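# Free the trapped arm and gently lower the window

## Task

One arm is pinned beneath a window that has fallen. Get it out and move the entire arm back onto its own side of the wall, leaving at least a hand's width of space from the wall. After that, ease the window fully down until it rests on its sill. The task fails if the window ever strikes anything hard. Anything held in place only by the robot at the end does not count. A window sitting on its sill counts even if a hand is still touching it or is beneath it.

## Robot and tools

Robot: two arms, left_arm and right_arm. Each has six joints and a parallel gripper. The names are labels only and do not match the left or right side of any picture. Cameras: cam_head_left and cam_head_right are head views (pinhole with radial distortion). cam_left_wrist and cam_right_wrist are fisheye cameras on the wrists. All images are 504x504 pixels.

Frame: one shared scene frame. The origin is on the table top midway between the arms, +z is up, and +x points out over the table. left_arm sits toward +y. Result lines report each gripper's end_effector_position in metres and end_effector_quat_wxyz. That point lies between the finger pads, about 5 mm behind the tips, and can be off from the truth, more so at long reach. The fingers point along the gripper's +z axis and close along its y axis.

Tool execute_actions: the argument actions is a list holding zero or one item. An empty list ({"actions": []}) just reports the state. A move is {"rows": [...], "steps": n} with n from 1 to 15 (15 if left out). Each step lasts 1/30 s. Each row drives one step, and the final row repeats if there are fewer rows than steps. A wait is {"steps": n} with no rows, n up to 300. It returns when that many steps have gone by since the previous result, and your reply time counts toward them. The optional boolean pictures turns camera images on or off; by default they are included. A refused call sends nothing to the robot.

Row layout: one list of 14 numbers covering both arms, each in [-1, 1], even when only one arm moves. The first 7 belong to left_arm: waist, shoulder, elbow, forearm roll, wrist pitch, wrist roll, then gripper opening. The last 7 are the same for right_arm. The six joint entries are offsets, not poses, scaled so that 1.0 = 2.217 rad. They count from the joint angles in the most recent result that lists them. Before any such result in the scene, and for later calls within one reply, they count from where the arm is when the action begins. They do not count from the previous row, so a row of zeros pulls the arm back to those reference angles rather than holding still. The opening is absolute: +1 fully open, -1 closed. Fully open is a 0.070 m pad gap, and closing takes at least about 1.0 s.

Stated joint ranges (rad), the same for both arms: waist -2.618..2.618, shoulder 0.000..3.140, elbow -2.967..0.000, forearm roll -1.745..1.745, wrist pitch -1.220..1.220, wrist roll -2.094..2.094. True ends can differ from these by up to 0.013 rad. A target more than 0.013 rad beyond a stated end, on the outward side, gets the call refused. A target past the real end is clipped to it, and the result then says "joint sent to its limit". That line can refer to an earlier action. If the line is missing, the joint may still be at its end.

Motion: joint targets change at most 3 rad/s and take 0.6 s to reach that speed. All joints of an arm are slowed together so that they arrive at the same time. Each target is kept within 0.867 rad of the measured angle. If targets would move the hand more than 70 mm from where it is measured, they are scaled back. The arms keep moving toward the last row sent while you think or wait. They stop once nothing moves much (a blocked or very slow motion counts as stopped) or once a step is HELD. A new action is then needed to push further.

Result lines: "Joint positions" gives each arm's six angles in rad plus the pad gap in m. grip_measured is the measured opening on the command scale; each gripper's reading is off by up to about 1 mm of opening. To hold something, command an opening below grip_measured: about 0.04 below gives a firm grip, less gives a lighter one. Pads push with up to about 20 N, and fast closing can push harder. Joint torques list the total drive output per joint. They are noisy, offset, and not zero in free air, so treat them as rough hints. "joint command not followed" means a clearance check altered or blocked that arm's joint targets; the rest of the row still ran. HELD marks steps where some or all of your row was not sent.

Faults to avoid: a TORQUE FAULT occurs when contact torque reaches a load limit (waist, shoulder, elbow 20.2 N m; forearm roll, wrist pitch, wrist roll 7.04 N m). That arm then stops for 10 s and drops the rest of the call. The three wrist motors give only about 4 N m, so heavy loads or contact make them yield. Holding loads heats the motors. MOTOR HOT appears from 65 °C, and at 80 °C an OVER-TEMPERATURE FAULT makes that arm and its gripper go limp and fall. Never let the arms collide or press hard on each other. Do not let the window slam or drop: lower it slowly while supporting it. Avoid hard shoves and objects falling. Smooth, economical, quick motion is preferred.

Tool zoom_image: camera (one of the four names) and region [x0, y0, x1, y1] in pixels of that camera's latest image, with the origin at the top-left and at most 504 by 504. It returns a closer view.

Tool finished_scene: scene = the number of the current scene. It ends that scene for good, and the result reports whether the task was done and gives the next task if there is one. The goal must hold at that moment without the robot holding it in place. Replying with no tool call ends everything.

Suggested order: look first. Find which arm is pinned and which side of the wall each arm belongs on. Lift or support the window with the free arm, or carefully with the trapped one. Withdraw the trapped arm well clear of the wall onto its own side. Then lower the window gradually until it rests on the sill, and check that it stays there before ending the scene.

Each tool is called after ">>>" as name(argument=value, ...) on one line, values as JSON.

## Session

I'll start by looking at the scene.

>>> execute_actions(actions=[])

Scene clock: 0.00 s of 4375.00 s.
left_arm: end_effector_position=(+0.3142, +0.3522, +0.1799) grip_measured=+0.99 end_effector_quat_wxyz=(+0.341, -0.061, +0.938, +0.017) | right_arm: end_effector_position=(+0.4460, -0.0368, +0.2567) grip_measured=+1.00 end_effector_quat_wxyz=(+0.681, -0.262, +0.657, +0.189)
Joint positions: left_arm=[-0.007  1.023 -0.712 -0.009  0.649 -0.003  0.069] | right_arm=[ 0.643  1.74  -0.984 -0.063 -0.67  -0.06   0.07 ]
Joint torques (N m, as the arm reports them, + toward a larger angle): no reading

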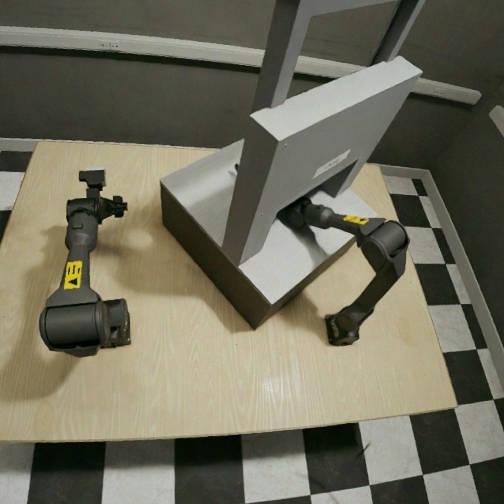

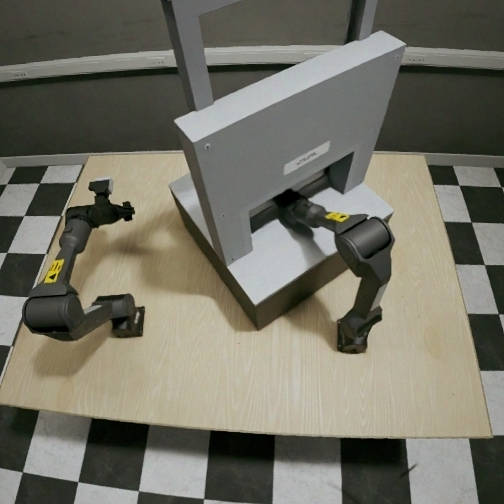

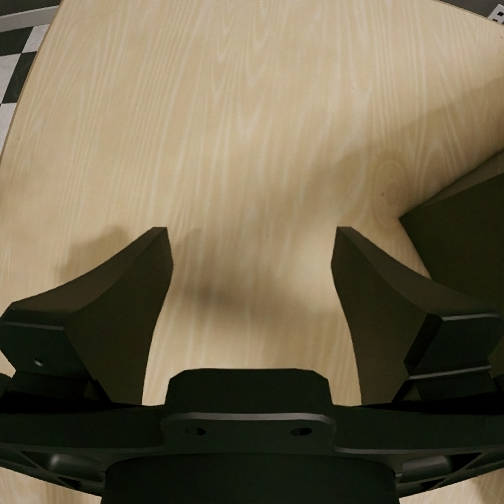

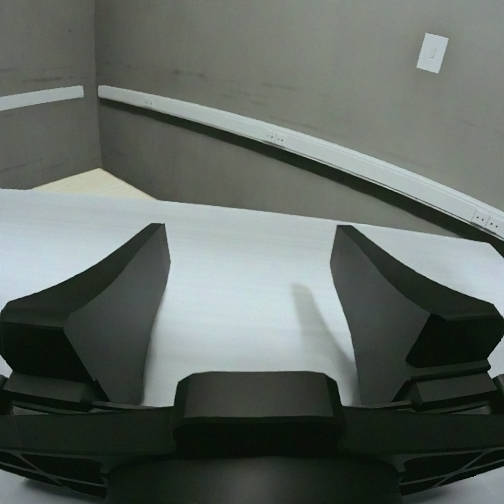

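>>> zoom_image(camera="cam_head_left", region=[140, 0, 440, 340])

>>> zoom_image(camera="cam_head_right", region=[130, 0, 430, 340])

Region (140, 0, 440, 340) of cam_head_left's 504x504 image, scaled by 1.482, with more detail than that image has; it fills the left 445 columns of this view, and the rest is white.

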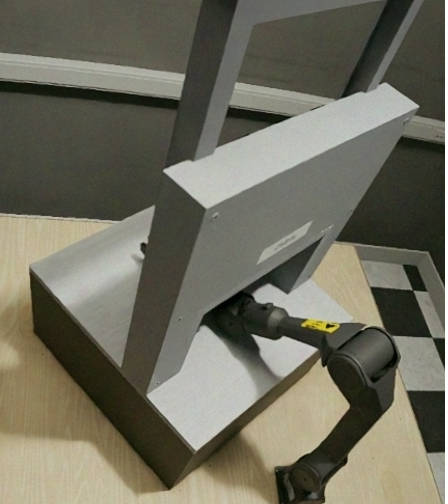

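Region (130, 0, 430, 340) of cam_head_right's 504x504 image, scaled by 1.482, with more detail than that image has; it fills the left 445 columns of this view, and the rest is white.

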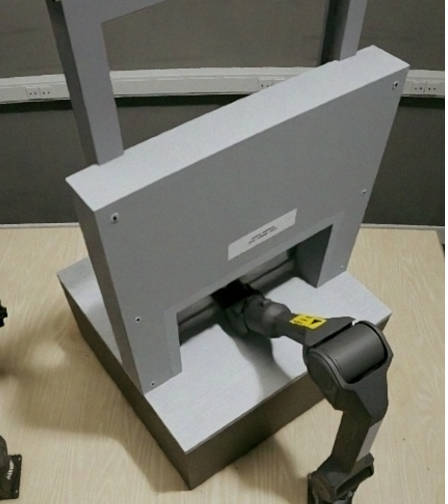

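>>> execute_actions(actions=[{"rows": [[-0.2675, 0.183, -0.230, 0, -0.279, 0, 1, 0, 0, 0, 0, 0, 0, 1]], "steps": 15}], pictures=false)

>>> execute_actions(actions=[{"steps": 30}])

Scene clock: 57.20 s of 4375.00 s.
left_arm: end_effector_position=(+0.4328, +0.2229, +0.2933) grip_measured=+0.99 end_effector_quat_wxyz=(+0.535, +0.096, +0.836, -0.068) | right_arm: end_effector_position=(+0.4460, -0.0368, +0.2569) grip_measured=+1.00 end_effector_quat_wxyz=(+0.682, -0.262, +0.657, +0.189)
Joint positions: left_arm=[-0.369  1.27  -1.023 -0.009  0.271 -0.003  0.069] | right_arm=[ 0.643  1.74  -0.984 -0.063 -0.67  -0.059  0.07 ]
Joint torques (N m, as the arm reports them, + toward a larger angle): left_arm=[ 0.42 -2.37 -4.72  0.06 -0.86 -0.07] | right_arm=[ -0.13 -17.81  -7.5    0.42  -1.67   0.2 ]
Steps of this call (steps 1 to 90: nothing new was sent; then 53.70 s passed at rest; steps 91 to 105: all 15 steps of this action). Readings (joint positions):
91: left_arm=[-0.007 1.023 -0.712 -0.009 0.649 -0.003] | right_arm=[0.643 1.740 -0.984 -0.063 -0.670 -0.059]
92: left_arm=[-0.013 1.027 -0.716 -0.009 0.644 -0.003] | right_arm=[0.643 1.740 -0.984 -0.063 -0.670 -0.059]
94: left_arm=[-0.042 1.047 -0.741 -0.009 0.613 -0.003] | right_arm=[0.643 1.740 -0.984 -0.063 -0.670 -0.059]
98: left_arm=[-0.157 1.125 -0.841 -0.009 0.491 -0.003] | right_arm=[0.643 1.740 -0.984 -0.063 -0.670 -0.059]
105: the state above

Scene clock: 58.20 s of 4375.00 s.
left_arm: end_effector_position=(+0.4567, +0.1069, +0.3665) grip_measured=+0.99 end_effector_quat_wxyz=(+0.633, +0.172, +0.738, -0.156) | right_arm: end_effector_position=(+0.4460, -0.0368, +0.2569) grip_measured=+1.00 end_effector_quat_wxyz=(+0.682, -0.262, +0.657, +0.189)
Joint positions: left_arm=[-0.6    1.428 -1.221 -0.009  0.031 -0.003  0.069] | right_arm=[ 0.643  1.74  -0.984 -0.063 -0.67  -0.059  0.07 ]
Joint torques (N m, as the arm reports them, + toward a larger angle): left_arm=[ 1.36 -4.19 -4.    0.08 -0.9  -0.07] | right_arm=[ -0.11 -16.88  -7.5    0.38  -1.64   0.11]
Steps of this call (steps 1 to 30: the robot went on to your last target). Readings (joint positions):
1: left_arm=[-0.399 1.291 -1.049 -0.009 0.240 -0.003] | right_arm=[0.643 1.740 -0.984 -0.063 -0.670 -0.059]
2: left_arm=[-0.428 1.311 -1.075 -0.009 0.209 -0.003] | right_arm=[0.643 1.740 -0.984 -0.063 -0.670 -0.059]
4: left_arm=[-0.488 1.352 -1.126 -0.009 0.146 -0.003] | right_arm=[0.643 1.740 -0.984 -0.063 -0.670 -0.059]
8: left_arm=[-0.585 1.418 -1.209 -0.009 0.046 -0.003] | right_arm=[0.643 1.740 -0.984 -0.063 -0.670 -0.059]
30: the state above
All arms were judged still, so your last target was given up. Only a new action makes them travel on or press farther. Fingers that are still opening or closing keep moving.

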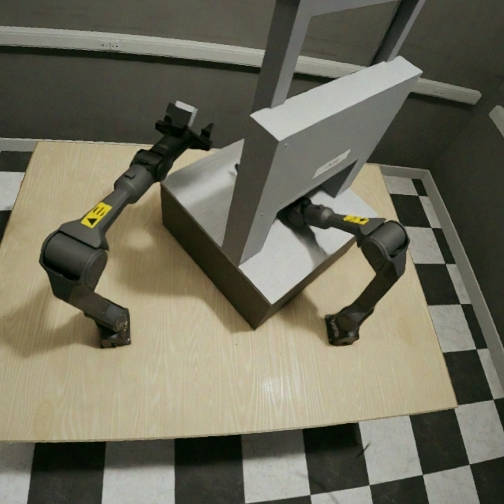

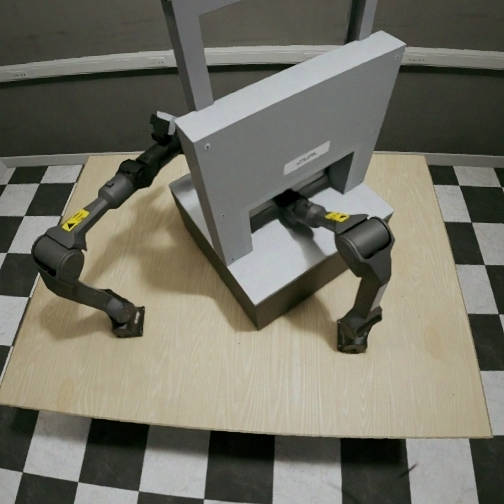

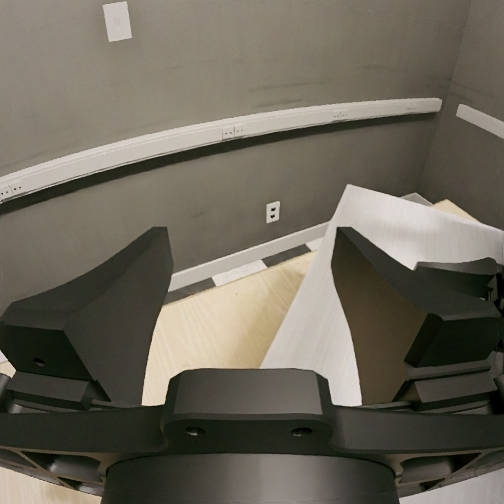

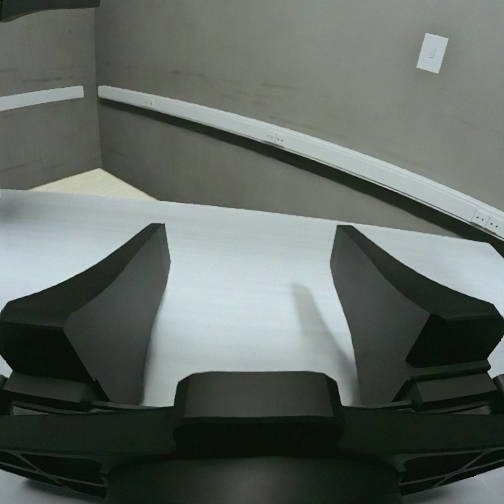

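>>> execute_actions(actions=[{"rows": [[0, 0, 0, -0.6725, 0.392, 0.678, 1, 0, 0, 0, 0, 0, 0, 1]], "steps": 15}], pictures=false)

>>> execute_actions(actions=[{"steps": 30}])

Scene clock: 76.93 s of 4375.00 s.
left_arm: end_effector_position=(+0.4004, +0.0724, +0.2909) grip_measured=+0.99 end_effector_quat_wxyz=(+0.457, +0.280, +0.817, -0.213) | right_arm: end_effector_position=(+0.4460, -0.0368, +0.2568) grip_measured=+1.00 end_effector_quat_wxyz=(+0.682, -0.262, +0.657, +0.189)
Joint positions: left_arm=[-0.6    1.428 -1.221 -0.58   0.482  0.568  0.069] | right_arm=[ 0.643  1.74  -0.984 -0.063 -0.67  -0.06   0.07 ]
Joint torques (N m, as the arm reports them, + toward a larger angle): left_arm=[ 1.12 -3.86 -4.13 -0.43 -0.7   0.13] | right_arm=[ -0.11 -15.98  -7.38   0.26  -1.53   0.09]
Steps of this call (steps 1 to 90: nothing new was sent; then 15.23 s passed at rest; steps 91 to 105: all 15 steps of this action). Readings (joint positions):
91: left_arm=[-0.600 1.428 -1.221 -0.010 0.031 -0.002] | right_arm=[0.643 1.740 -0.984 -0.063 -0.670 -0.060]
92: left_arm=[-0.600 1.428 -1.221 -0.015 0.036 0.003] | right_arm=[0.643 1.740 -0.984 -0.063 -0.670 -0.060]
94: left_arm=[-0.600 1.428 -1.221 -0.046 0.067 0.034] | right_arm=[0.643 1.740 -0.984 -0.063 -0.670 -0.060]
98: left_arm=[-0.600 1.428 -1.221 -0.176 0.195 0.164] | right_arm=[0.643 1.740 -0.984 -0.063 -0.670 -0.060]
105: the state above

Scene clock: 77.93 s of 4375.00 s.
left_arm: end_effector_position=(+0.3034, -0.0095, +0.3712) grip_measured=+0.99 end_effector_quat_wxyz=(+0.483, +0.442, +0.608, -0.449) | right_arm: end_effector_position=(+0.4460, -0.0368, +0.2568) grip_measured=+1.00 end_effector_quat_wxyz=(+0.682, -0.262, +0.657, +0.189)
Joint positions: left_arm=[-0.6    1.428 -1.221 -1.5    0.9    1.501  0.069] | right_arm=[ 0.643  1.74  -0.984 -0.063 -0.67  -0.06   0.07 ]
Joint torques (N m, as the arm reports them, + toward a larger angle): left_arm=[ 0.79 -3.21 -4.72 -0.5  -0.13 -0.22] | right_arm=[ -0.12 -16.66  -7.34   0.26  -1.53   0.19]
Steps of this call (steps 1 to 30: the robot went on to your last target). Readings (joint positions):
1: left_arm=[-0.600 1.428 -1.221 -0.643 0.514 0.631] | right_arm=[0.643 1.740 -0.984 -0.063 -0.670 -0.060]
2: left_arm=[-0.600 1.428 -1.221 -0.707 0.543 0.695] | right_arm=[0.643 1.740 -0.984 -0.063 -0.670 -0.060]
4: left_arm=[-0.600 1.428 -1.221 -0.833 0.598 0.823] | right_arm=[0.643 1.740 -0.984 -0.063 -0.670 -0.060]
8: left_arm=[-0.600 1.428 -1.221 -1.074 0.707 1.068] | right_arm=[0.643 1.740 -0.984 -0.063 -0.670 -0.060]
30: the state above

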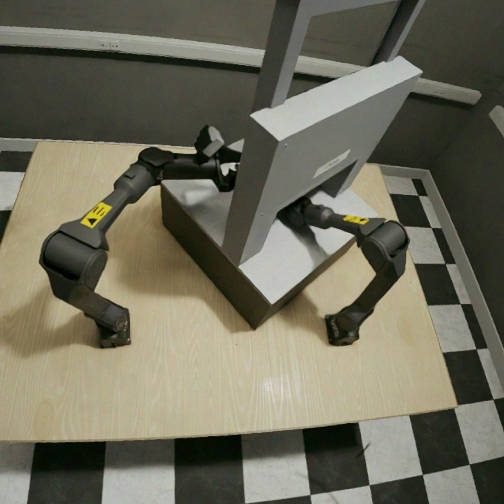

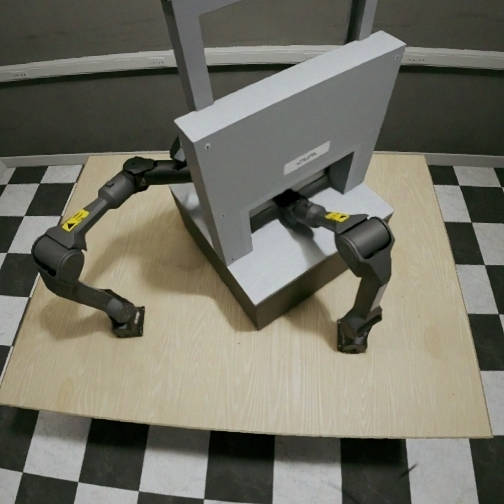

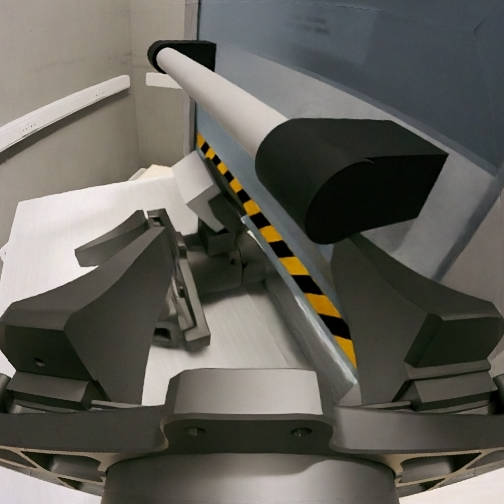

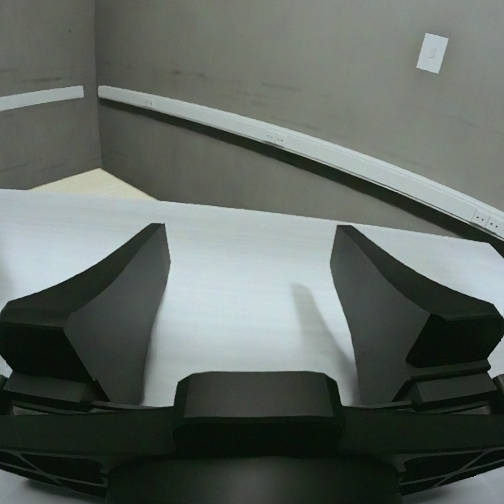

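>>> execute_actions(actions=[{"rows": [[-0.1166, -0.078, 0.160, 0, -0.2165, 0, -1, 0, 0, 0, 0, 0, 0, 1]], "steps": 15}], pictures=false)

>>> execute_actions(actions=[{"steps": 25}])

Scene clock: 198.43 s of 4375.00 s.
left_arm: end_effector_position=(+0.2770, -0.0039, +0.2943) grip_measured=-0.01 end_effector_quat_wxyz=(+0.481, +0.392, +0.697, -0.361) | right_arm: end_effector_position=(+0.4460, -0.0368, +0.2568) grip_measured=+1.00 end_effector_quat_wxyz=(+0.682, -0.262, +0.657, +0.189)
Joint positions: left_arm=[-0.829  1.267 -0.9   -1.502  0.439  1.5    0.035] | right_arm=[ 0.643  1.74  -0.984 -0.063 -0.67  -0.059  0.07 ]
Joint torques (N m, as the arm reports them, + toward a larger angle): left_arm=[-4.34 -1.04 -0.52  0.43  2.73 -0.05] | right_arm=[ -0.08 -17.57  -7.34   0.26  -1.53   0.2 ]
Steps of this call (steps 1 to 15: the robot went on to your last target; steps 16 to 90: nothing new was sent; then 117.00 s passed at rest; steps 91 to 105: all 15 steps of this action). Readings (joint positions):
91: left_arm=[-0.600 1.428 -1.221 -1.500 0.899 1.500] | right_arm=[0.643 1.740 -0.984 -0.063 -0.670 -0.059]
92: left_arm=[-0.604 1.427 -1.218 -1.500 0.893 1.500] | right_arm=[0.643 1.740 -0.984 -0.063 -0.670 -0.059]
94: left_arm=[-0.620 1.416 -1.196 -1.500 0.861 1.500] | right_arm=[0.643 1.740 -0.984 -0.063 -0.670 -0.059]
98: left_arm=[-0.690 1.369 -1.099 -1.500 0.732 1.500] | right_arm=[0.643 1.740 -0.984 -0.063 -0.670 -0.059]
105: the state above

Scene clock: 199.27 s of 4375.00 s.
left_arm: end_effector_position=(+0.2718, -0.0028, +0.2833) grip_measured=-1.00 end_effector_quat_wxyz=(+0.477, +0.393, +0.704, -0.350) | right_arm: end_effector_position=(+0.4460, -0.0368, +0.2568) grip_measured=+1.00 end_effector_quat_wxyz=(+0.682, -0.262, +0.657, +0.189)
Joint positions: left_arm=[-0.858  1.255 -0.866 -1.499  0.396  1.501  0.   ] | right_arm=[ 0.643  1.74  -0.984 -0.063 -0.67  -0.059  0.07 ]
Joint torques (N m, as the arm reports them, + toward a larger angle): left_arm=[-6.91 -0.23 -0.34  0.89  2.74  0.45] | right_arm=[ -0.08 -17.25  -7.37   0.26  -1.53   0.12]
Steps of this call (steps 1 to 25: the robot went on to your last target). Readings (joint positions):
1: left_arm=[-0.839 1.260 -0.886 -1.502 0.420 1.499] | right_arm=[0.643 1.740 -0.984 -0.063 -0.670 -0.059]
2: left_arm=[-0.847 1.256 -0.876 -1.503 0.409 1.498] | right_arm=[0.643 1.740 -0.984 -0.063 -0.670 -0.059]
4: left_arm=[-0.853 1.253 -0.868 -1.503 0.405 1.497] | right_arm=[0.643 1.740 -0.984 -0.063 -0.670 -0.059]
8: left_arm=[-0.853 1.253 -0.868 -1.503 0.405 1.497] | right_arm=[0.643 1.740 -0.984 -0.063 -0.670 -0.059]
25: the state above

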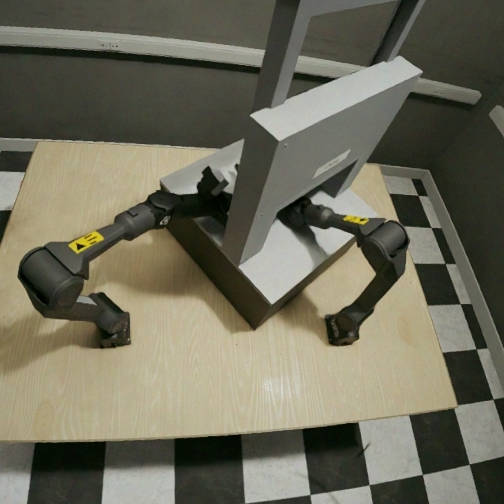

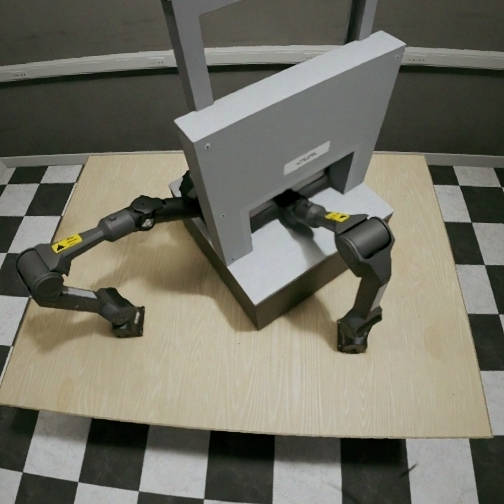

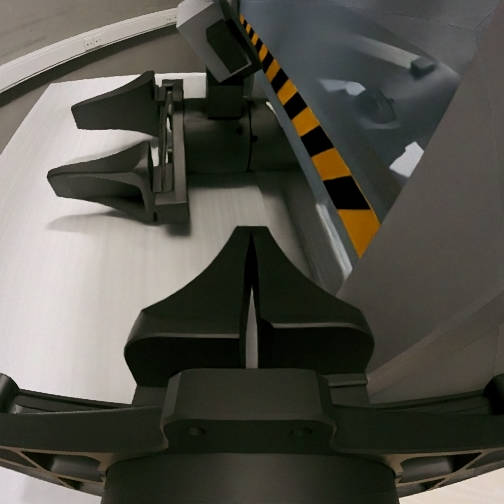

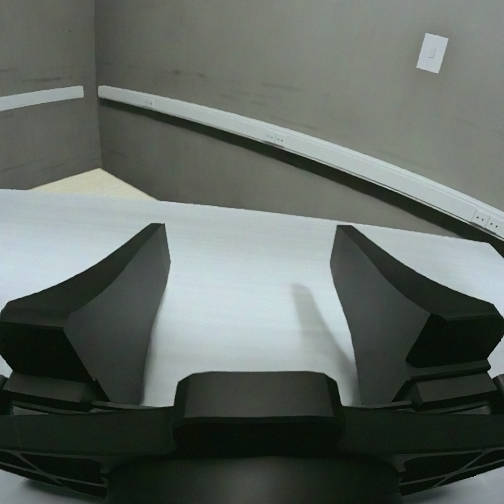

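>>> execute_actions(actions=[{"rows": [[0.045, 0, 0, 0, 0, -0.677, -1, 0, 0, 0, 0, 0, 0, 1]], "steps": 15}], pictures=false)

>>> execute_actions(actions=[{"steps": 25}])

Scene clock: 215.53 s of 4375.00 s.
left_arm: end_effector_position=(+0.2808, +0.0066, +0.2826) grip_measured=-1.00 end_effector_quat_wxyz=(+0.354, +0.158, +0.791, -0.473) | right_arm: end_effector_position=(+0.4460, -0.0368, +0.2568) grip_measured=+1.00 end_effector_quat_wxyz=(+0.682, -0.262, +0.657, +0.189)
Joint positions: left_arm=[-0.808  1.253 -0.863 -1.494  0.427  0.899  0.   ] | right_arm=[ 0.643  1.74  -0.984 -0.063 -0.67  -0.06   0.07 ]
Joint torques (N m, as the arm reports them, + toward a larger angle): left_arm=[ 4.8  -0.43 -8.74 -2.77 -2.83 -2.02] | right_arm=[ -0.12 -16.28  -7.33   0.26  -1.53   0.1 ]
Steps of this call (steps 1 to 15: the robot went on to your last target; steps 16 to 90: nothing new was sent; then 12.77 s passed at rest; steps 91 to 105: all 15 steps of this action). Readings (joint positions):
91: left_arm=[-0.858 1.255 -0.866 -1.500 0.396 1.500] | right_arm=[0.643 1.740 -0.984 -0.063 -0.670 -0.060]
92: left_arm=[-0.858 1.255 -0.866 -1.499 0.396 1.495] | right_arm=[0.643 1.740 -0.984 -0.063 -0.670 -0.060]
94: left_arm=[-0.856 1.257 -0.864 -1.496 0.399 1.467] | right_arm=[0.643 1.740 -0.984 -0.063 -0.670 -0.060]
98: left_arm=[-0.846 1.261 -0.860 -1.495 0.421 1.335] | right_arm=[0.643 1.740 -0.984 -0.063 -0.670 -0.060]
105: the state above

Scene clock: 216.37 s of 4375.00 s.
left_arm: end_effector_position=(+0.3028, +0.0220, +0.2833) grip_measured=-1.00 end_effector_quat_wxyz=(+0.139, -0.232, +0.772, -0.575) | right_arm: end_effector_position=(+0.4460, -0.0368, +0.2568) grip_measured=+1.00 end_effector_quat_wxyz=(+0.682, -0.262, +0.657, +0.189)
Joint positions: left_arm=[-0.758  1.255 -0.866 -1.5    0.396 -0.     0.   ] | right_arm=[ 0.643  1.74  -0.984 -0.063 -0.67  -0.06   0.07 ]
Joint torques (N m, as the arm reports them, + toward a larger angle): left_arm=[ 1.3  -2.16 -3.87  0.03 -0.12  0.15] | right_arm=[ -0.15 -16.33  -7.35   0.26  -1.53   0.18]
Steps of this call (steps 1 to 25: the robot went on to your last target). Readings (joint positions):
1: left_arm=[-0.803 1.252 -0.862 -1.494 0.427 0.814] | right_arm=[0.643 1.740 -0.984 -0.063 -0.670 -0.060]
2: left_arm=[-0.795 1.253 -0.865 -1.499 0.412 0.719] | right_arm=[0.643 1.740 -0.984 -0.063 -0.670 -0.060]
4: left_arm=[-0.783 1.254 -0.868 -1.502 0.399 0.545] | right_arm=[0.643 1.740 -0.984 -0.063 -0.670 -0.060]
8: left_arm=[-0.769 1.255 -0.868 -1.502 0.398 0.279] | right_arm=[0.643 1.740 -0.984 -0.063 -0.670 -0.060]
25: the state above

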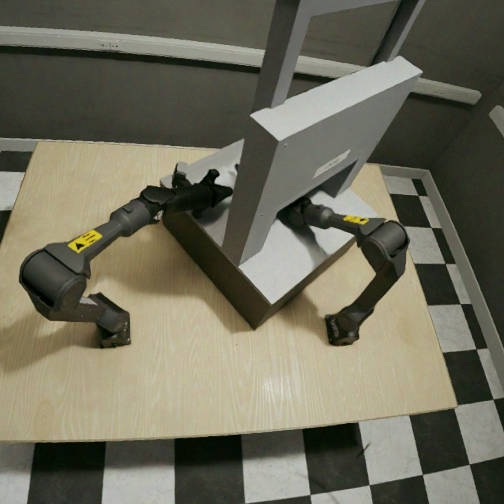

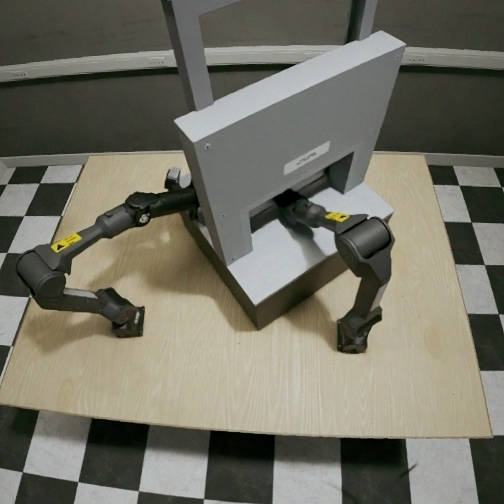

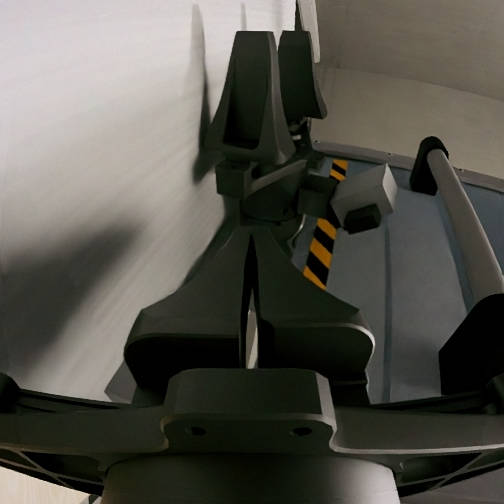

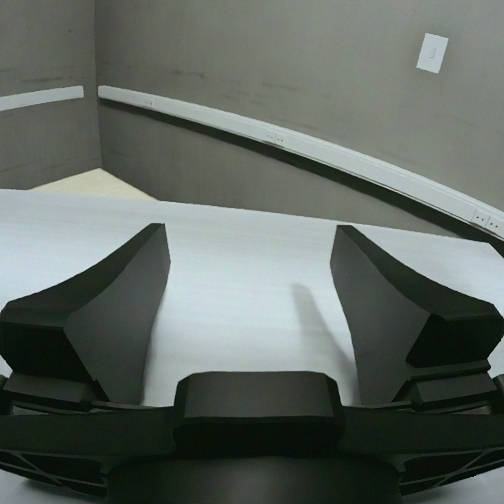

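>>> execute_actions(actions=[{"rows": [[-0.0952, 0.1006, -0.142, 0, -0.0388, 0, -1, 0, 0, 0, 0, 0, 0, 1]], "steps": 15}], pictures=false)

>>> execute_actions(actions=[{"steps": 15}])

Scene clock: 229.50 s of 4375.00 s.
left_arm: end_effector_position=(+0.3020, -0.0741, +0.3239) grip_measured=-1.00 end_effector_quat_wxyz=(+0.129, -0.161, +0.767, -0.607) | right_arm: end_effector_position=(+0.4459, -0.0369, +0.2632) grip_measured=+1.00 end_effector_quat_wxyz=(+0.687, -0.260, +0.652, +0.191)
Joint positions: left_arm=[-0.968  1.484 -1.178 -1.498  0.308 -0.001  0.   ] | right_arm=[ 0.643  1.733 -0.99  -0.063 -0.673 -0.059  0.07 ]
Joint torques (N m, as the arm reports them, + toward a larger angle): left_arm=[-1.15 -8.13 -9.7  -0.63  0.54  0.16] | right_arm=[-0.07 -9.02 -2.65  0.2  -0.6   0.2 ]
Steps of this call (steps 1 to 30: the robot went on to your last target; steps 31 to 90: nothing new was sent; then 9.63 s passed at rest; steps 91 to 105: all 15 steps of this action). Readings (joint positions):
91: left_arm=[-0.758 1.256 -0.866 -1.499 0.396 0.000] | right_arm=[0.643 1.740 -0.984 -0.063 -0.670 -0.059]
92: left_arm=[-0.761 1.260 -0.871 -1.499 0.395 0.000] | right_arm=[0.643 1.740 -0.984 -0.063 -0.670 -0.059]
94: left_arm=[-0.782 1.282 -0.902 -1.499 0.386 0.000] | right_arm=[0.643 1.740 -0.984 -0.063 -0.670 -0.059]
98: left_arm=[-0.869 1.374 -1.033 -1.499 0.350 0.000] | right_arm=[0.643 1.740 -0.984 -0.063 -0.670 -0.059]
105: the state above

Scene clock: 230.00 s of 4375.00 s.
left_arm: end_effector_position=(+0.3016, -0.0737, +0.3265) grip_measured=-1.00 end_effector_quat_wxyz=(+0.130, -0.160, +0.766, -0.609) | right_arm: end_effector_position=(+0.4460, -0.0368, +0.2572) grip_measured=+1.00 end_effector_quat_wxyz=(+0.682, -0.262, +0.656, +0.189)
Joint positions: left_arm=[-0.968  1.48  -1.18  -1.498  0.308 -0.     0.   ] | right_arm=[ 0.643  1.739 -0.985 -0.063 -0.67  -0.059  0.07 ]
Joint torques (N m, as the arm reports them, + toward a larger angle): left_arm=[ -1.04 -11.61 -11.01  -1.31   0.97   0.11] | right_arm=[-0.04 -9.49 -2.78  0.1  -0.61  0.15]
Steps of this call (steps 1 to 15: the robot went on to your last target). Readings (joint positions):
1: left_arm=[-0.968 1.484 -1.178 -1.498 0.308 -0.000] | right_arm=[0.643 1.734 -0.990 -0.063 -0.672 -0.059]
2: left_arm=[-0.968 1.484 -1.178 -1.498 0.308 -0.000] | right_arm=[0.643 1.734 -0.989 -0.063 -0.672 -0.059]
4: left_arm=[-0.968 1.483 -1.178 -1.498 0.308 -0.000] | right_arm=[0.643 1.736 -0.988 -0.063 -0.671 -0.059]
8: left_arm=[-0.968 1.483 -1.178 -1.498 0.308 -0.000] | right_arm=[0.643 1.738 -0.986 -0.063 -0.670 -0.059]
15: the state above
All arms were judged still, so your last target was given up. Only a new action makes them travel on or press farther. Fingers that are still opening or closing keep moving.

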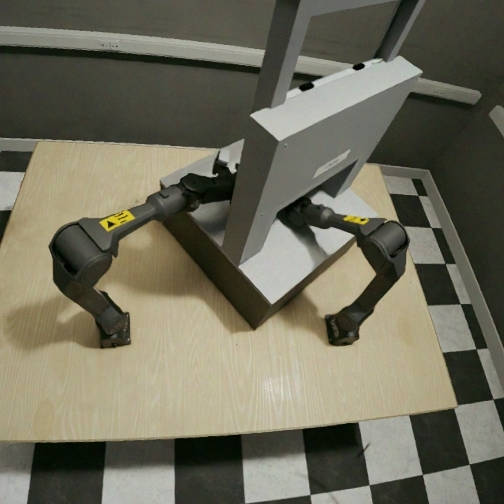

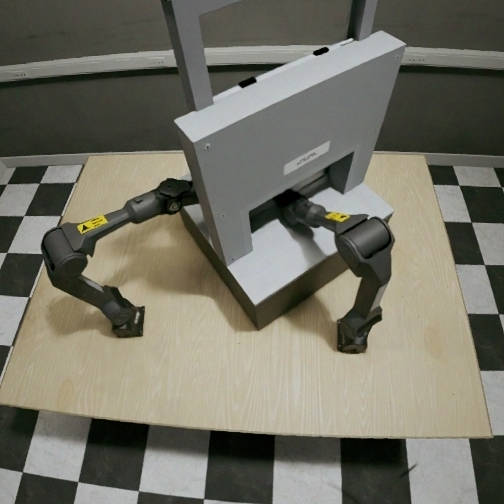

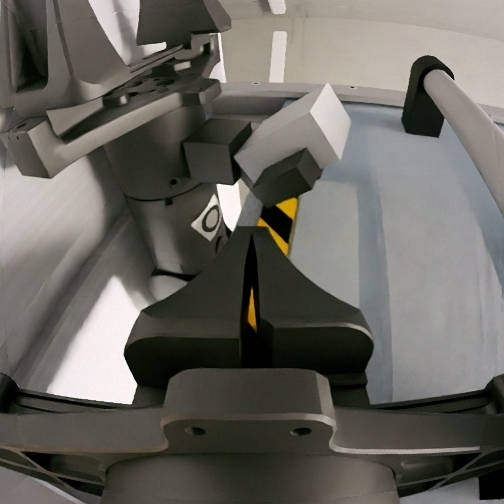

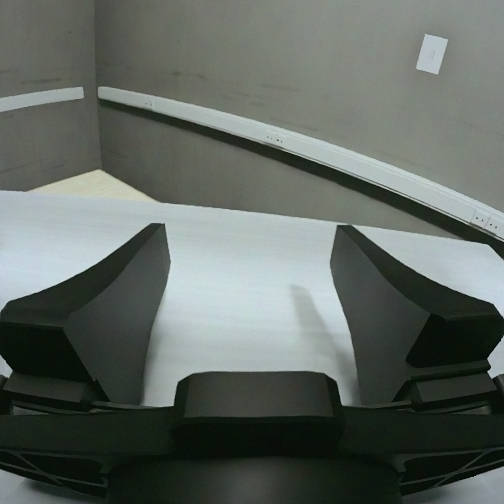

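>>> execute_actions(actions=[{"rows": [[0,0,-0.008,0,0,0,-1,0,0,0,0,0,0,1],[0,0,-0.016,0,0,0,-1,0,0,0,0,0,0,1],[0,0,-0.024,0,0,0,-1,0,0,0,0,0,0,1],[0,0,-0.032,0,0,0,-1,0,0,0,0,0,0,1],[0,0,-0.040,0,0,0,-1,0,0,0,0,0,0,1],[0,0,-0.048,0,0,0,-1,0,0,0,0,0,0,1],[0,0,-0.056,0,0,0,-1,0,0,0,0,0,0,1],[0,0,-0.064,0,0,0,-1,0,0,0,0,0,0,1],[0,0,-0.072,0,0,0,-1,0,0,0,0,0,0,1],[0,0,-0.080,0,0,0,-1,0,0,0,0,0,0,1],[0,0,-0.088,0,0,0,-1,0,0,0,0,0,0,1],[0,0,-0.096,0,0,0,-1,0,0,0,0,0,0,1],[0,0,-0.104,0,0,0,-1,0,0,0,0,0,0,1],[0,0,-0.112,0,0,0,-1,0,0,0,0,0,0,1],[0,0,-0.115,0,0,0,-1,0,0,0,0,0,0,1]], "steps": 15}], pictures=false)

>>> execute_actions(actions=[{"steps": 15}])

Scene clock: 247.97 s of 4375.00 s.
left_arm: end_effector_position=(+0.3043, -0.0788, +0.4369) grip_measured=-1.00 end_effector_quat_wxyz=(+0.174, -0.122, +0.695, -0.687) | right_arm: end_effector_position=(+0.4460, -0.0368, +0.2568) grip_measured=+1.00 end_effector_quat_wxyz=(+0.682, -0.262, +0.657, +0.189)
Joint positions: left_arm=[-0.971  1.479 -1.418 -1.5    0.309 -0.002  0.   ] | right_arm=[ 0.643  1.74  -0.984 -0.063 -0.67  -0.06   0.07 ]
Joint torques (N m, as the arm reports them, + toward a larger angle): left_arm=[ -1.7  -10.01  -9.61  -0.46   0.98   0.43] | right_arm=[  0.27 -10.32  -3.06   0.06  -0.65   0.09]
Steps of this call (steps 1 to 90: nothing new was sent; then 14.47 s passed at rest; steps 91 to 105: all 15 steps of this action). Readings (joint positions):
91: left_arm=[-0.969 1.479 -1.181 -1.499 0.310 -0.000] | right_arm=[0.643 1.740 -0.984 -0.063 -0.670 -0.060]
92: left_arm=[-0.969 1.479 -1.186 -1.499 0.310 -0.001] | right_arm=[0.643 1.740 -0.984 -0.063 -0.670 -0.060]
94: left_arm=[-0.970 1.479 -1.218 -1.501 0.310 -0.005] | right_arm=[0.643 1.740 -0.984 -0.063 -0.670 -0.060]
98: left_arm=[-0.971 1.478 -1.298 -1.501 0.311 -0.004] | right_arm=[0.643 1.740 -0.984 -0.063 -0.670 -0.060]
105: the state above

Scene clock: 248.47 s of 4375.00 s.
left_arm: end_effector_position=(+0.3042, -0.0780, +0.4451) grip_measured=-1.00 end_effector_quat_wxyz=(+0.178, -0.118, +0.690, -0.691) | right_arm: end_effector_position=(+0.4460, -0.0368, +0.2569) grip_measured=+1.00 end_effector_quat_wxyz=(+0.682, -0.262, +0.656, +0.189)
Joint positions: left_arm=[-0.97   1.479 -1.435 -1.498  0.31  -0.     0.   ] | right_arm=[ 0.643  1.74  -0.984 -0.063 -0.67  -0.06   0.07 ]
Joint torques (N m, as the arm reports them, + toward a larger angle): left_arm=[-0.28 -7.26 -7.91 -0.18  0.53  0.29] | right_arm=[  0.24 -10.91  -3.45   0.15  -0.68   0.14]
Steps of this call (steps 1 to 15: the robot went on to your last target). Readings (joint positions):
1: left_arm=[-0.971 1.479 -1.431 -1.499 0.309 -0.001] | right_arm=[0.643 1.740 -0.984 -0.063 -0.670 -0.060]
2: left_arm=[-0.971 1.479 -1.438 -1.499 0.309 -0.001] | right_arm=[0.643 1.740 -0.984 -0.063 -0.670 -0.060]
4: left_arm=[-0.971 1.479 -1.439 -1.499 0.309 -0.001] | right_arm=[0.643 1.740 -0.984 -0.063 -0.670 -0.060]
8: left_arm=[-0.970 1.479 -1.437 -1.499 0.309 -0.000] | right_arm=[0.643 1.740 -0.984 -0.063 -0.670 -0.060]
15: the state above

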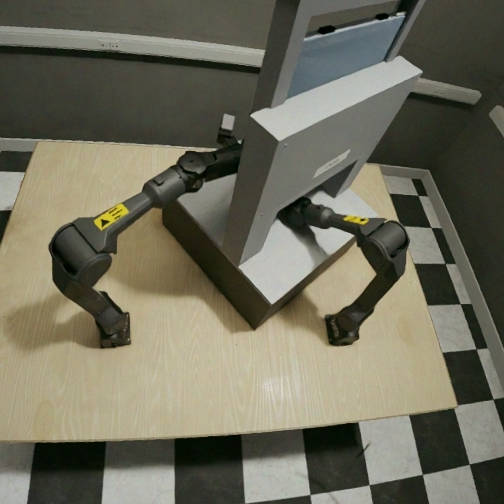

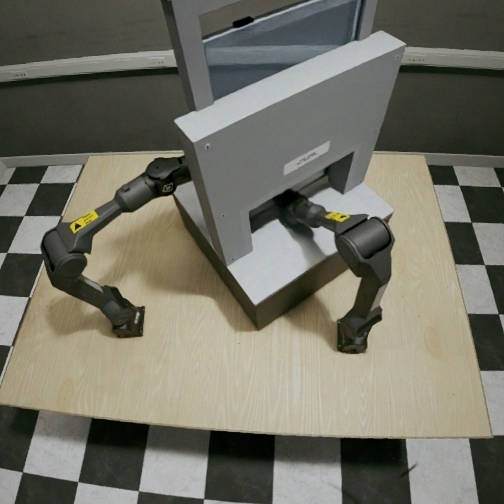

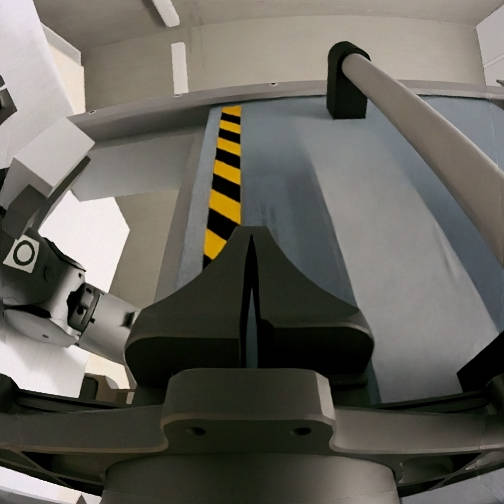

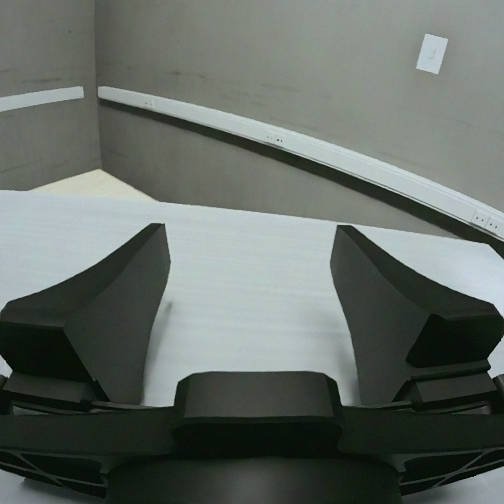

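>>> execute_actions(actions=[{"rows": [[0,0,0,0,0,0,-1,0,-0.03,0.035,0,-0.005,0,1],[0,0,0,0,0,0,-1,0,-0.06,0.07,0,-0.01,0,1],[0,0,0,0,0,0,-1,0,-0.09,0.106,0,-0.016,0,1],[0,0,0,0,0,0,-1,0,-0.112,0.1326,0,-0.02,0,1],[0,0,0,0,0,0,-1,0,-0.112,0.1326,0,-0.02,0,1],[0,0,0,0,0,0,-1,0,-0.112,0.1326,0,-0.02,0,1],[0,0,0,0,0,0,-1,0,-0.112,0.1326,0,-0.02,0,1],[0,0,0,0,0,0,-1,0,-0.112,0.1326,0,-0.02,0,1],[0,0,0,0,0,0,-1,0,-0.14,0.157,0,-0.016,0,1],[0,0,0,0,0,0,-1,0,-0.17,0.183,0,-0.012,0,1],[0,0,0,0,0,0,-1,0,-0.20,0.209,0,-0.008,0,1],[0,0,0,0,0,0,-1,0,-0.23,0.235,0,-0.004,0,1],[0,0,0,0,0,0,-1,0,-0.249,0.2514,0,-0.002,0,1]], "steps": 15}], pictures=false)

>>> execute_actions(actions=[{"steps": 15}])

Scene clock: 291.73 s of 4375.00 s.
left_arm: end_effector_position=(+0.3051, -0.0781, +0.4439) grip_measured=-1.00 end_effector_quat_wxyz=(+0.178, -0.120, +0.691, -0.691) | right_arm: end_effector_position=(+0.3435, -0.1084, +0.2671) grip_measured=+1.00 end_effector_quat_wxyz=(+0.685, -0.261, +0.652, +0.191)
Joint positions: left_arm=[-0.969  1.48  -1.434 -1.498  0.309 -0.001  0.   ] | right_arm=[ 0.643  1.303 -0.533 -0.063 -0.697 -0.059  0.07 ]
Joint torques (N m, as the arm reports them, + toward a larger angle): left_arm=[ 1.21 -8.89 -9.43 -1.1  -0.45 -0.12] | right_arm=[ 0.27 -2.65 -3.55  0.15 -0.44  0.22]
Steps of this call (steps 1 to 15: the robot went on to your last target; steps 16 to 90: nothing new was sent; then 39.77 s passed at rest; steps 91 to 105: all 15 steps of this action). Readings (joint positions):
91: left_arm=[-0.969 1.480 -1.434 -1.498 0.308 -0.000] | right_arm=[0.643 1.738 -0.984 -0.063 -0.670 -0.059]
92: left_arm=[-0.969 1.480 -1.434 -1.498 0.309 -0.001] | right_arm=[0.643 1.734 -0.980 -0.063 -0.670 -0.059]
94: left_arm=[-0.969 1.480 -1.434 -1.498 0.309 -0.001] | right_arm=[0.643 1.708 -0.950 -0.063 -0.675 -0.059]
98: left_arm=[-0.969 1.480 -1.434 -1.498 0.309 -0.001] | right_arm=[0.643 1.599 -0.819 -0.063 -0.694 -0.059]
105: the state above

Scene clock: 292.23 s of 4375.00 s.
left_arm: end_effector_position=(+0.3049, -0.0780, +0.4442) grip_measured=-1.00 end_effector_quat_wxyz=(+0.178, -0.120, +0.690, -0.691) | right_arm: end_effector_position=(+0.3181, -0.1264, +0.2594) grip_measured=+1.00 end_effector_quat_wxyz=(+0.681, -0.262, +0.657, +0.189)
Joint positions: left_arm=[-0.969  1.48  -1.434 -1.498  0.309 -0.001  0.   ] | right_arm=[ 0.643  1.188 -0.426 -0.063 -0.674 -0.059  0.07 ]
Joint torques (N m, as the arm reports them, + toward a larger angle): left_arm=[  0.5  -10.27 -10.52  -1.01  -0.23   0.12] | right_arm=[ 0.28 -3.16 -4.67  0.05 -0.85  0.16]
Steps of this call (steps 1 to 15: the robot went on to your last target). Readings (joint positions):
1: left_arm=[-0.969 1.480 -1.434 -1.498 0.309 -0.001] | right_arm=[0.643 1.269 -0.503 -0.063 -0.693 -0.059]
2: left_arm=[-0.969 1.480 -1.434 -1.498 0.309 -0.001] | right_arm=[0.643 1.241 -0.477 -0.063 -0.687 -0.059]
4: left_arm=[-0.969 1.480 -1.434 -1.498 0.309 -0.001] | right_arm=[0.643 1.202 -0.442 -0.063 -0.678 -0.059]
8: left_arm=[-0.969 1.480 -1.434 -1.498 0.309 -0.001] | right_arm=[0.643 1.186 -0.426 -0.063 -0.674 -0.059]
15: the state above

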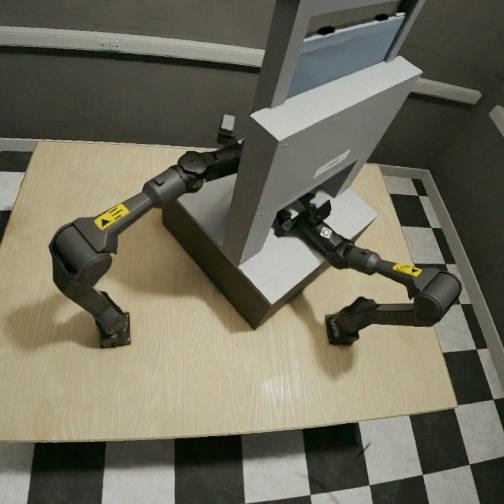

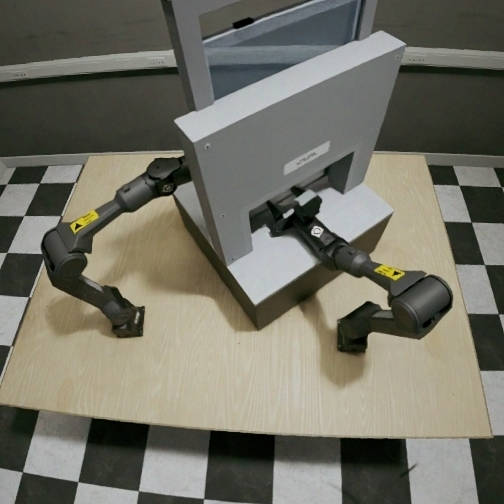

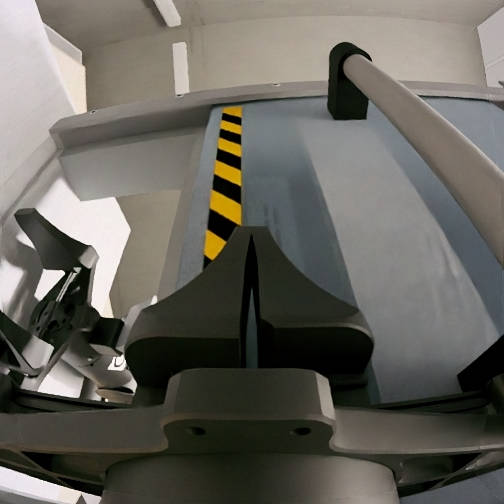

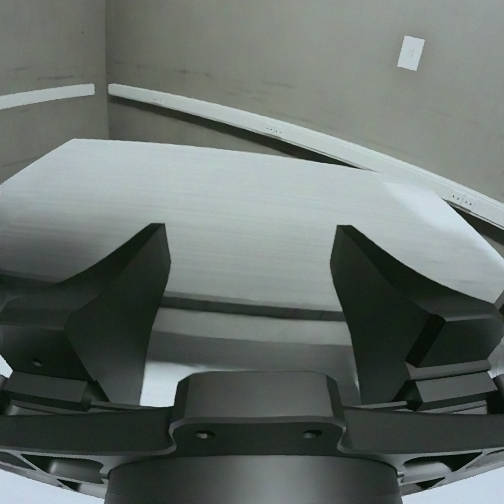

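>>> execute_actions(actions=[{"rows": [[0,0,0,0,0,0,-1,0,-0.06,0.028,0,0.035,0,1],[0,0,0,0,0,0,-1,0,-0.12,0.056,0,0.07,0,1],[0,0,0,0,0,0,-1,0,-0.189,0.0836,0,0.1055,0,1],[0,0,0,0,0,0,-1,0,-0.189,0.0836,0,0.1055,0,1],[0,0,0,0,0,0,-1,0,-0.189,0.0836,0,0.1055,0,1],[0,0,0,0,0,0,-1,0,-0.189,0.0836,0,0.1055,0,1],[0,0,0,0,0,0,-1,0,-0.189,0.0836,0,0.1055,0,1],[0,0,0,0,0,0,-1,0,-0.24,0.088,0,0.15,0,1],[0,0,0,0,0,0,-1,0,-0.29,0.092,0,0.20,0,1],[0,0,0,0,0,0,-1,0,-0.34,0.096,0,0.245,0,1],[0,0,0,0,0,0,-1,0,-0.39,0.10,0,0.29,0,1],[0,0,0,0,0,0,-1,0,-0.442,0.1035,0,0.338,0,1]], "steps": 15}], pictures=false)

>>> execute_actions(actions=[{"steps": 12}], pictures=false)

>>> execute_actions(actions=[{"rows": [[0,0,0,0,0,0,-1,-0.62,0,0,0,0,0,1]], "steps": 15}], pictures=false)

>>> execute_actions(actions=[{"steps": 20}])

Scene clock: 305.47 s of 4375.00 s.
left_arm: end_effector_position=(+0.3043, -0.0780, +0.4450) grip_measured=-1.00 end_effector_quat_wxyz=(+0.178, -0.119, +0.690, -0.691) | right_arm: end_effector_position=(+0.2365, -0.1893, +0.2775) grip_measured=+1.00 end_effector_quat_wxyz=(+0.695, -0.255, +0.647, +0.181)
Joint positions: left_arm=[-0.969  1.479 -1.435 -1.498  0.309 -0.     0.   ] | right_arm=[ 0.643  0.602 -0.251 -0.063 -0.296 -0.06   0.07 ]
Joint torques (N m, as the arm reports them, + toward a larger angle): left_arm=[-0.62 -6.79 -8.41 -0.48  0.26  0.21] | right_arm=[ 0.28  0.16 -3.08 -0.02 -0.2   0.06]
Steps of this call (steps 1 to 15: the robot went on to your last target; steps 16 to 90: nothing new was sent; then 9.73 s passed at rest; steps 91 to 105: all 15 steps of this action). Readings (joint positions):
91: left_arm=[-0.969 1.479 -1.435 -1.498 0.310 -0.000] | right_arm=[0.643 1.187 -0.427 -0.063 -0.674 -0.060]
92: left_arm=[-0.969 1.479 -1.435 -1.498 0.310 -0.000] | right_arm=[0.643 1.181 -0.426 -0.063 -0.672 -0.060]
94: left_arm=[-0.969 1.479 -1.435 -1.498 0.310 -0.000] | right_arm=[0.643 1.151 -0.413 -0.063 -0.654 -0.060]
98: left_arm=[-0.969 1.479 -1.435 -1.498 0.310 -0.000] | right_arm=[0.643 1.021 -0.352 -0.063 -0.579 -0.060]
105: the state above

Scene clock: 305.87 s of 4375.00 s.
left_arm: end_effector_position=(+0.3044, -0.0780, +0.4449) grip_measured=-1.00 end_effector_quat_wxyz=(+0.178, -0.119, +0.690, -0.691) | right_arm: end_effector_position=(+0.1929, -0.2261, +0.2600) grip_measured=+1.00 end_effector_quat_wxyz=(+0.687, -0.252, +0.660, +0.170)
Joint positions: left_arm=[-0.969  1.479 -1.435 -1.498  0.309 -0.     0.   ] | right_arm=[ 0.643  0.207 -0.196 -0.063  0.076 -0.06   0.07 ]
Joint torques (N m, as the arm reports them, + toward a larger angle): left_arm=[-0.23 -6.02 -7.79 -0.47  0.21  0.09] | right_arm=[ 0.24  3.93 -3.21  0.03 -0.93  0.11]
Steps of this call (steps 1 to 12: the robot went on to your last target). Readings (joint positions):
1: left_arm=[-0.969 1.479 -1.435 -1.498 0.309 -0.000] | right_arm=[0.643 0.537 -0.242 -0.063 -0.236 -0.060]
2: left_arm=[-0.969 1.479 -1.435 -1.498 0.309 -0.000] | right_arm=[0.643 0.478 -0.233 -0.063 -0.179 -0.060]
4: left_arm=[-0.969 1.479 -1.435 -1.498 0.309 -0.000] | right_arm=[0.643 0.379 -0.218 -0.063 -0.085 -0.060]
8: left_arm=[-0.969 1.479 -1.435 -1.498 0.309 -0.000] | right_arm=[0.643 0.249 -0.200 -0.063 0.036 -0.060]
12: the state above

Scene clock: 306.37 s of 4375.00 s.
left_arm: end_effector_position=(+0.3044, -0.0780, +0.4449) grip_measured=-1.00 end_effector_quat_wxyz=(+0.178, -0.119, +0.690, -0.691) | right_arm: end_effector_position=(+0.2287, -0.3293, +0.2598) grip_measured=+1.00 end_effector_quat_wxyz=(+0.707, -0.064, +0.704, -0.022)
Joint positions: left_arm=[-0.969  1.479 -1.435 -1.498  0.309 -0.     0.   ] | right_arm=[ 0.095  0.208 -0.196 -0.063  0.076 -0.06   0.07 ]
Joint torques (N m, as the arm reports them, + toward a larger angle): left_arm=[-0.41 -6.33 -8.04 -0.48  0.24  0.14] | right_arm=[-0.61  3.1  -3.52  0.06 -0.91  0.12]
Steps of this call (steps 1 to 15: all 15 steps of this action). Readings (joint positions):
1: left_arm=[-0.969 1.479 -1.435 -1.498 0.309 -0.000] | right_arm=[0.642 0.207 -0.196 -0.063 0.076 -0.060]
2: left_arm=[-0.969 1.479 -1.435 -1.498 0.309 -0.000] | right_arm=[0.636 0.208 -0.196 -0.063 0.076 -0.060]
4: left_arm=[-0.969 1.479 -1.435 -1.498 0.309 -0.000] | right_arm=[0.606 0.208 -0.196 -0.063 0.076 -0.060]
8: left_arm=[-0.969 1.479 -1.435 -1.498 0.309 -0.000] | right_arm=[0.477 0.208 -0.196 -0.063 0.076 -0.060]
15: the state above

Scene clock: 307.03 s of 4375.00 s.
left_arm: end_effector_position=(+0.3044, -0.0780, +0.4449) grip_measured=-1.00 end_effector_quat_wxyz=(+0.178, -0.119, +0.690, -0.691) | right_arm: end_effector_position=(+0.1721, -0.4814, +0.2599) grip_measured=+1.00 end_effector_quat_wxyz=(+0.638, +0.225, +0.670, -0.305)
Joint positions: left_arm=[-0.969  1.479 -1.435 -1.498  0.309 -0.     0.   ] | right_arm=[-0.733  0.207 -0.196 -0.063  0.076 -0.06   0.07 ]
Joint torques (N m, as the arm reports them, + toward a larger angle): left_arm=[-0.43 -6.23 -8.04 -0.47  0.25  0.15] | right_arm=[ 1.39  2.   -3.49  0.06 -0.84  0.13]
Steps of this call (steps 1 to 20: the robot went on to your last target). Readings (joint positions):
1: left_arm=[-0.969 1.479 -1.435 -1.498 0.309 -0.000] | right_arm=[0.039 0.208 -0.196 -0.063 0.076 -0.060]
2: left_arm=[-0.969 1.479 -1.435 -1.498 0.309 -0.000] | right_arm=[-0.017 0.208 -0.196 -0.063 0.076 -0.060]
4: left_arm=[-0.969 1.479 -1.435 -1.498 0.309 -0.000] | right_arm=[-0.130 0.208 -0.196 -0.063 0.076 -0.060]
8: left_arm=[-0.969 1.479 -1.435 -1.498 0.309 -0.000] | right_arm=[-0.354 0.208 -0.196 -0.063 0.076 -0.060]
20: the state above

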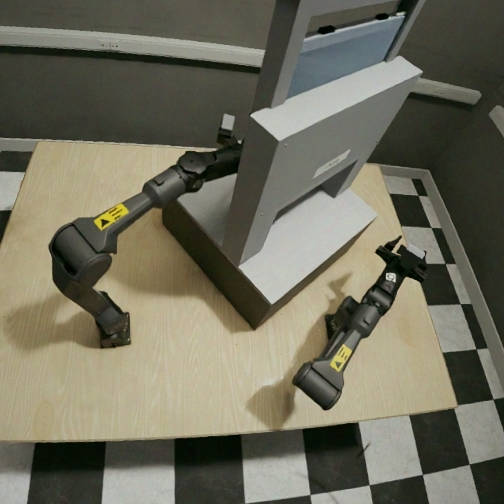

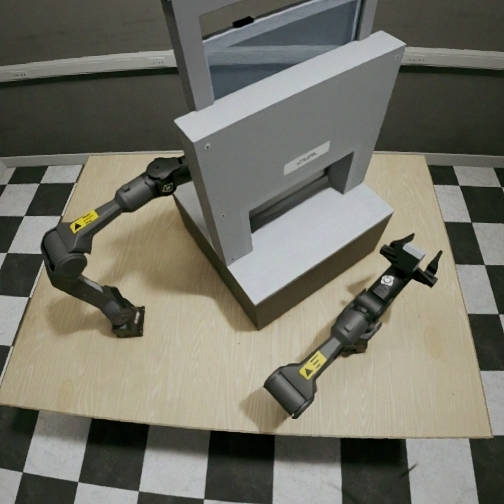

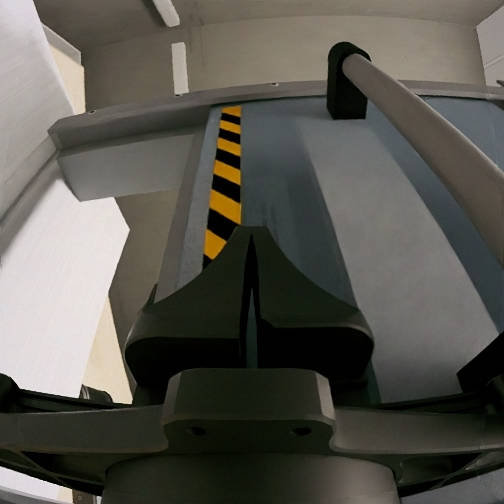

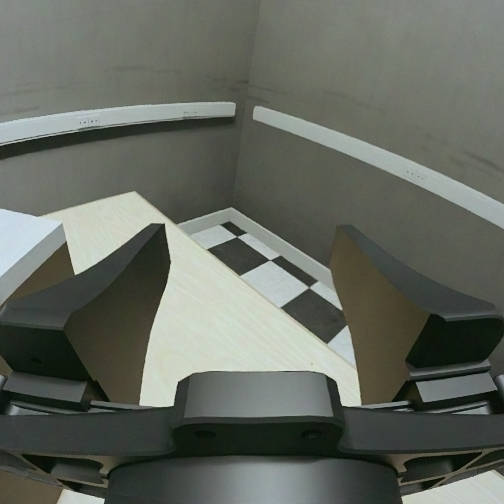

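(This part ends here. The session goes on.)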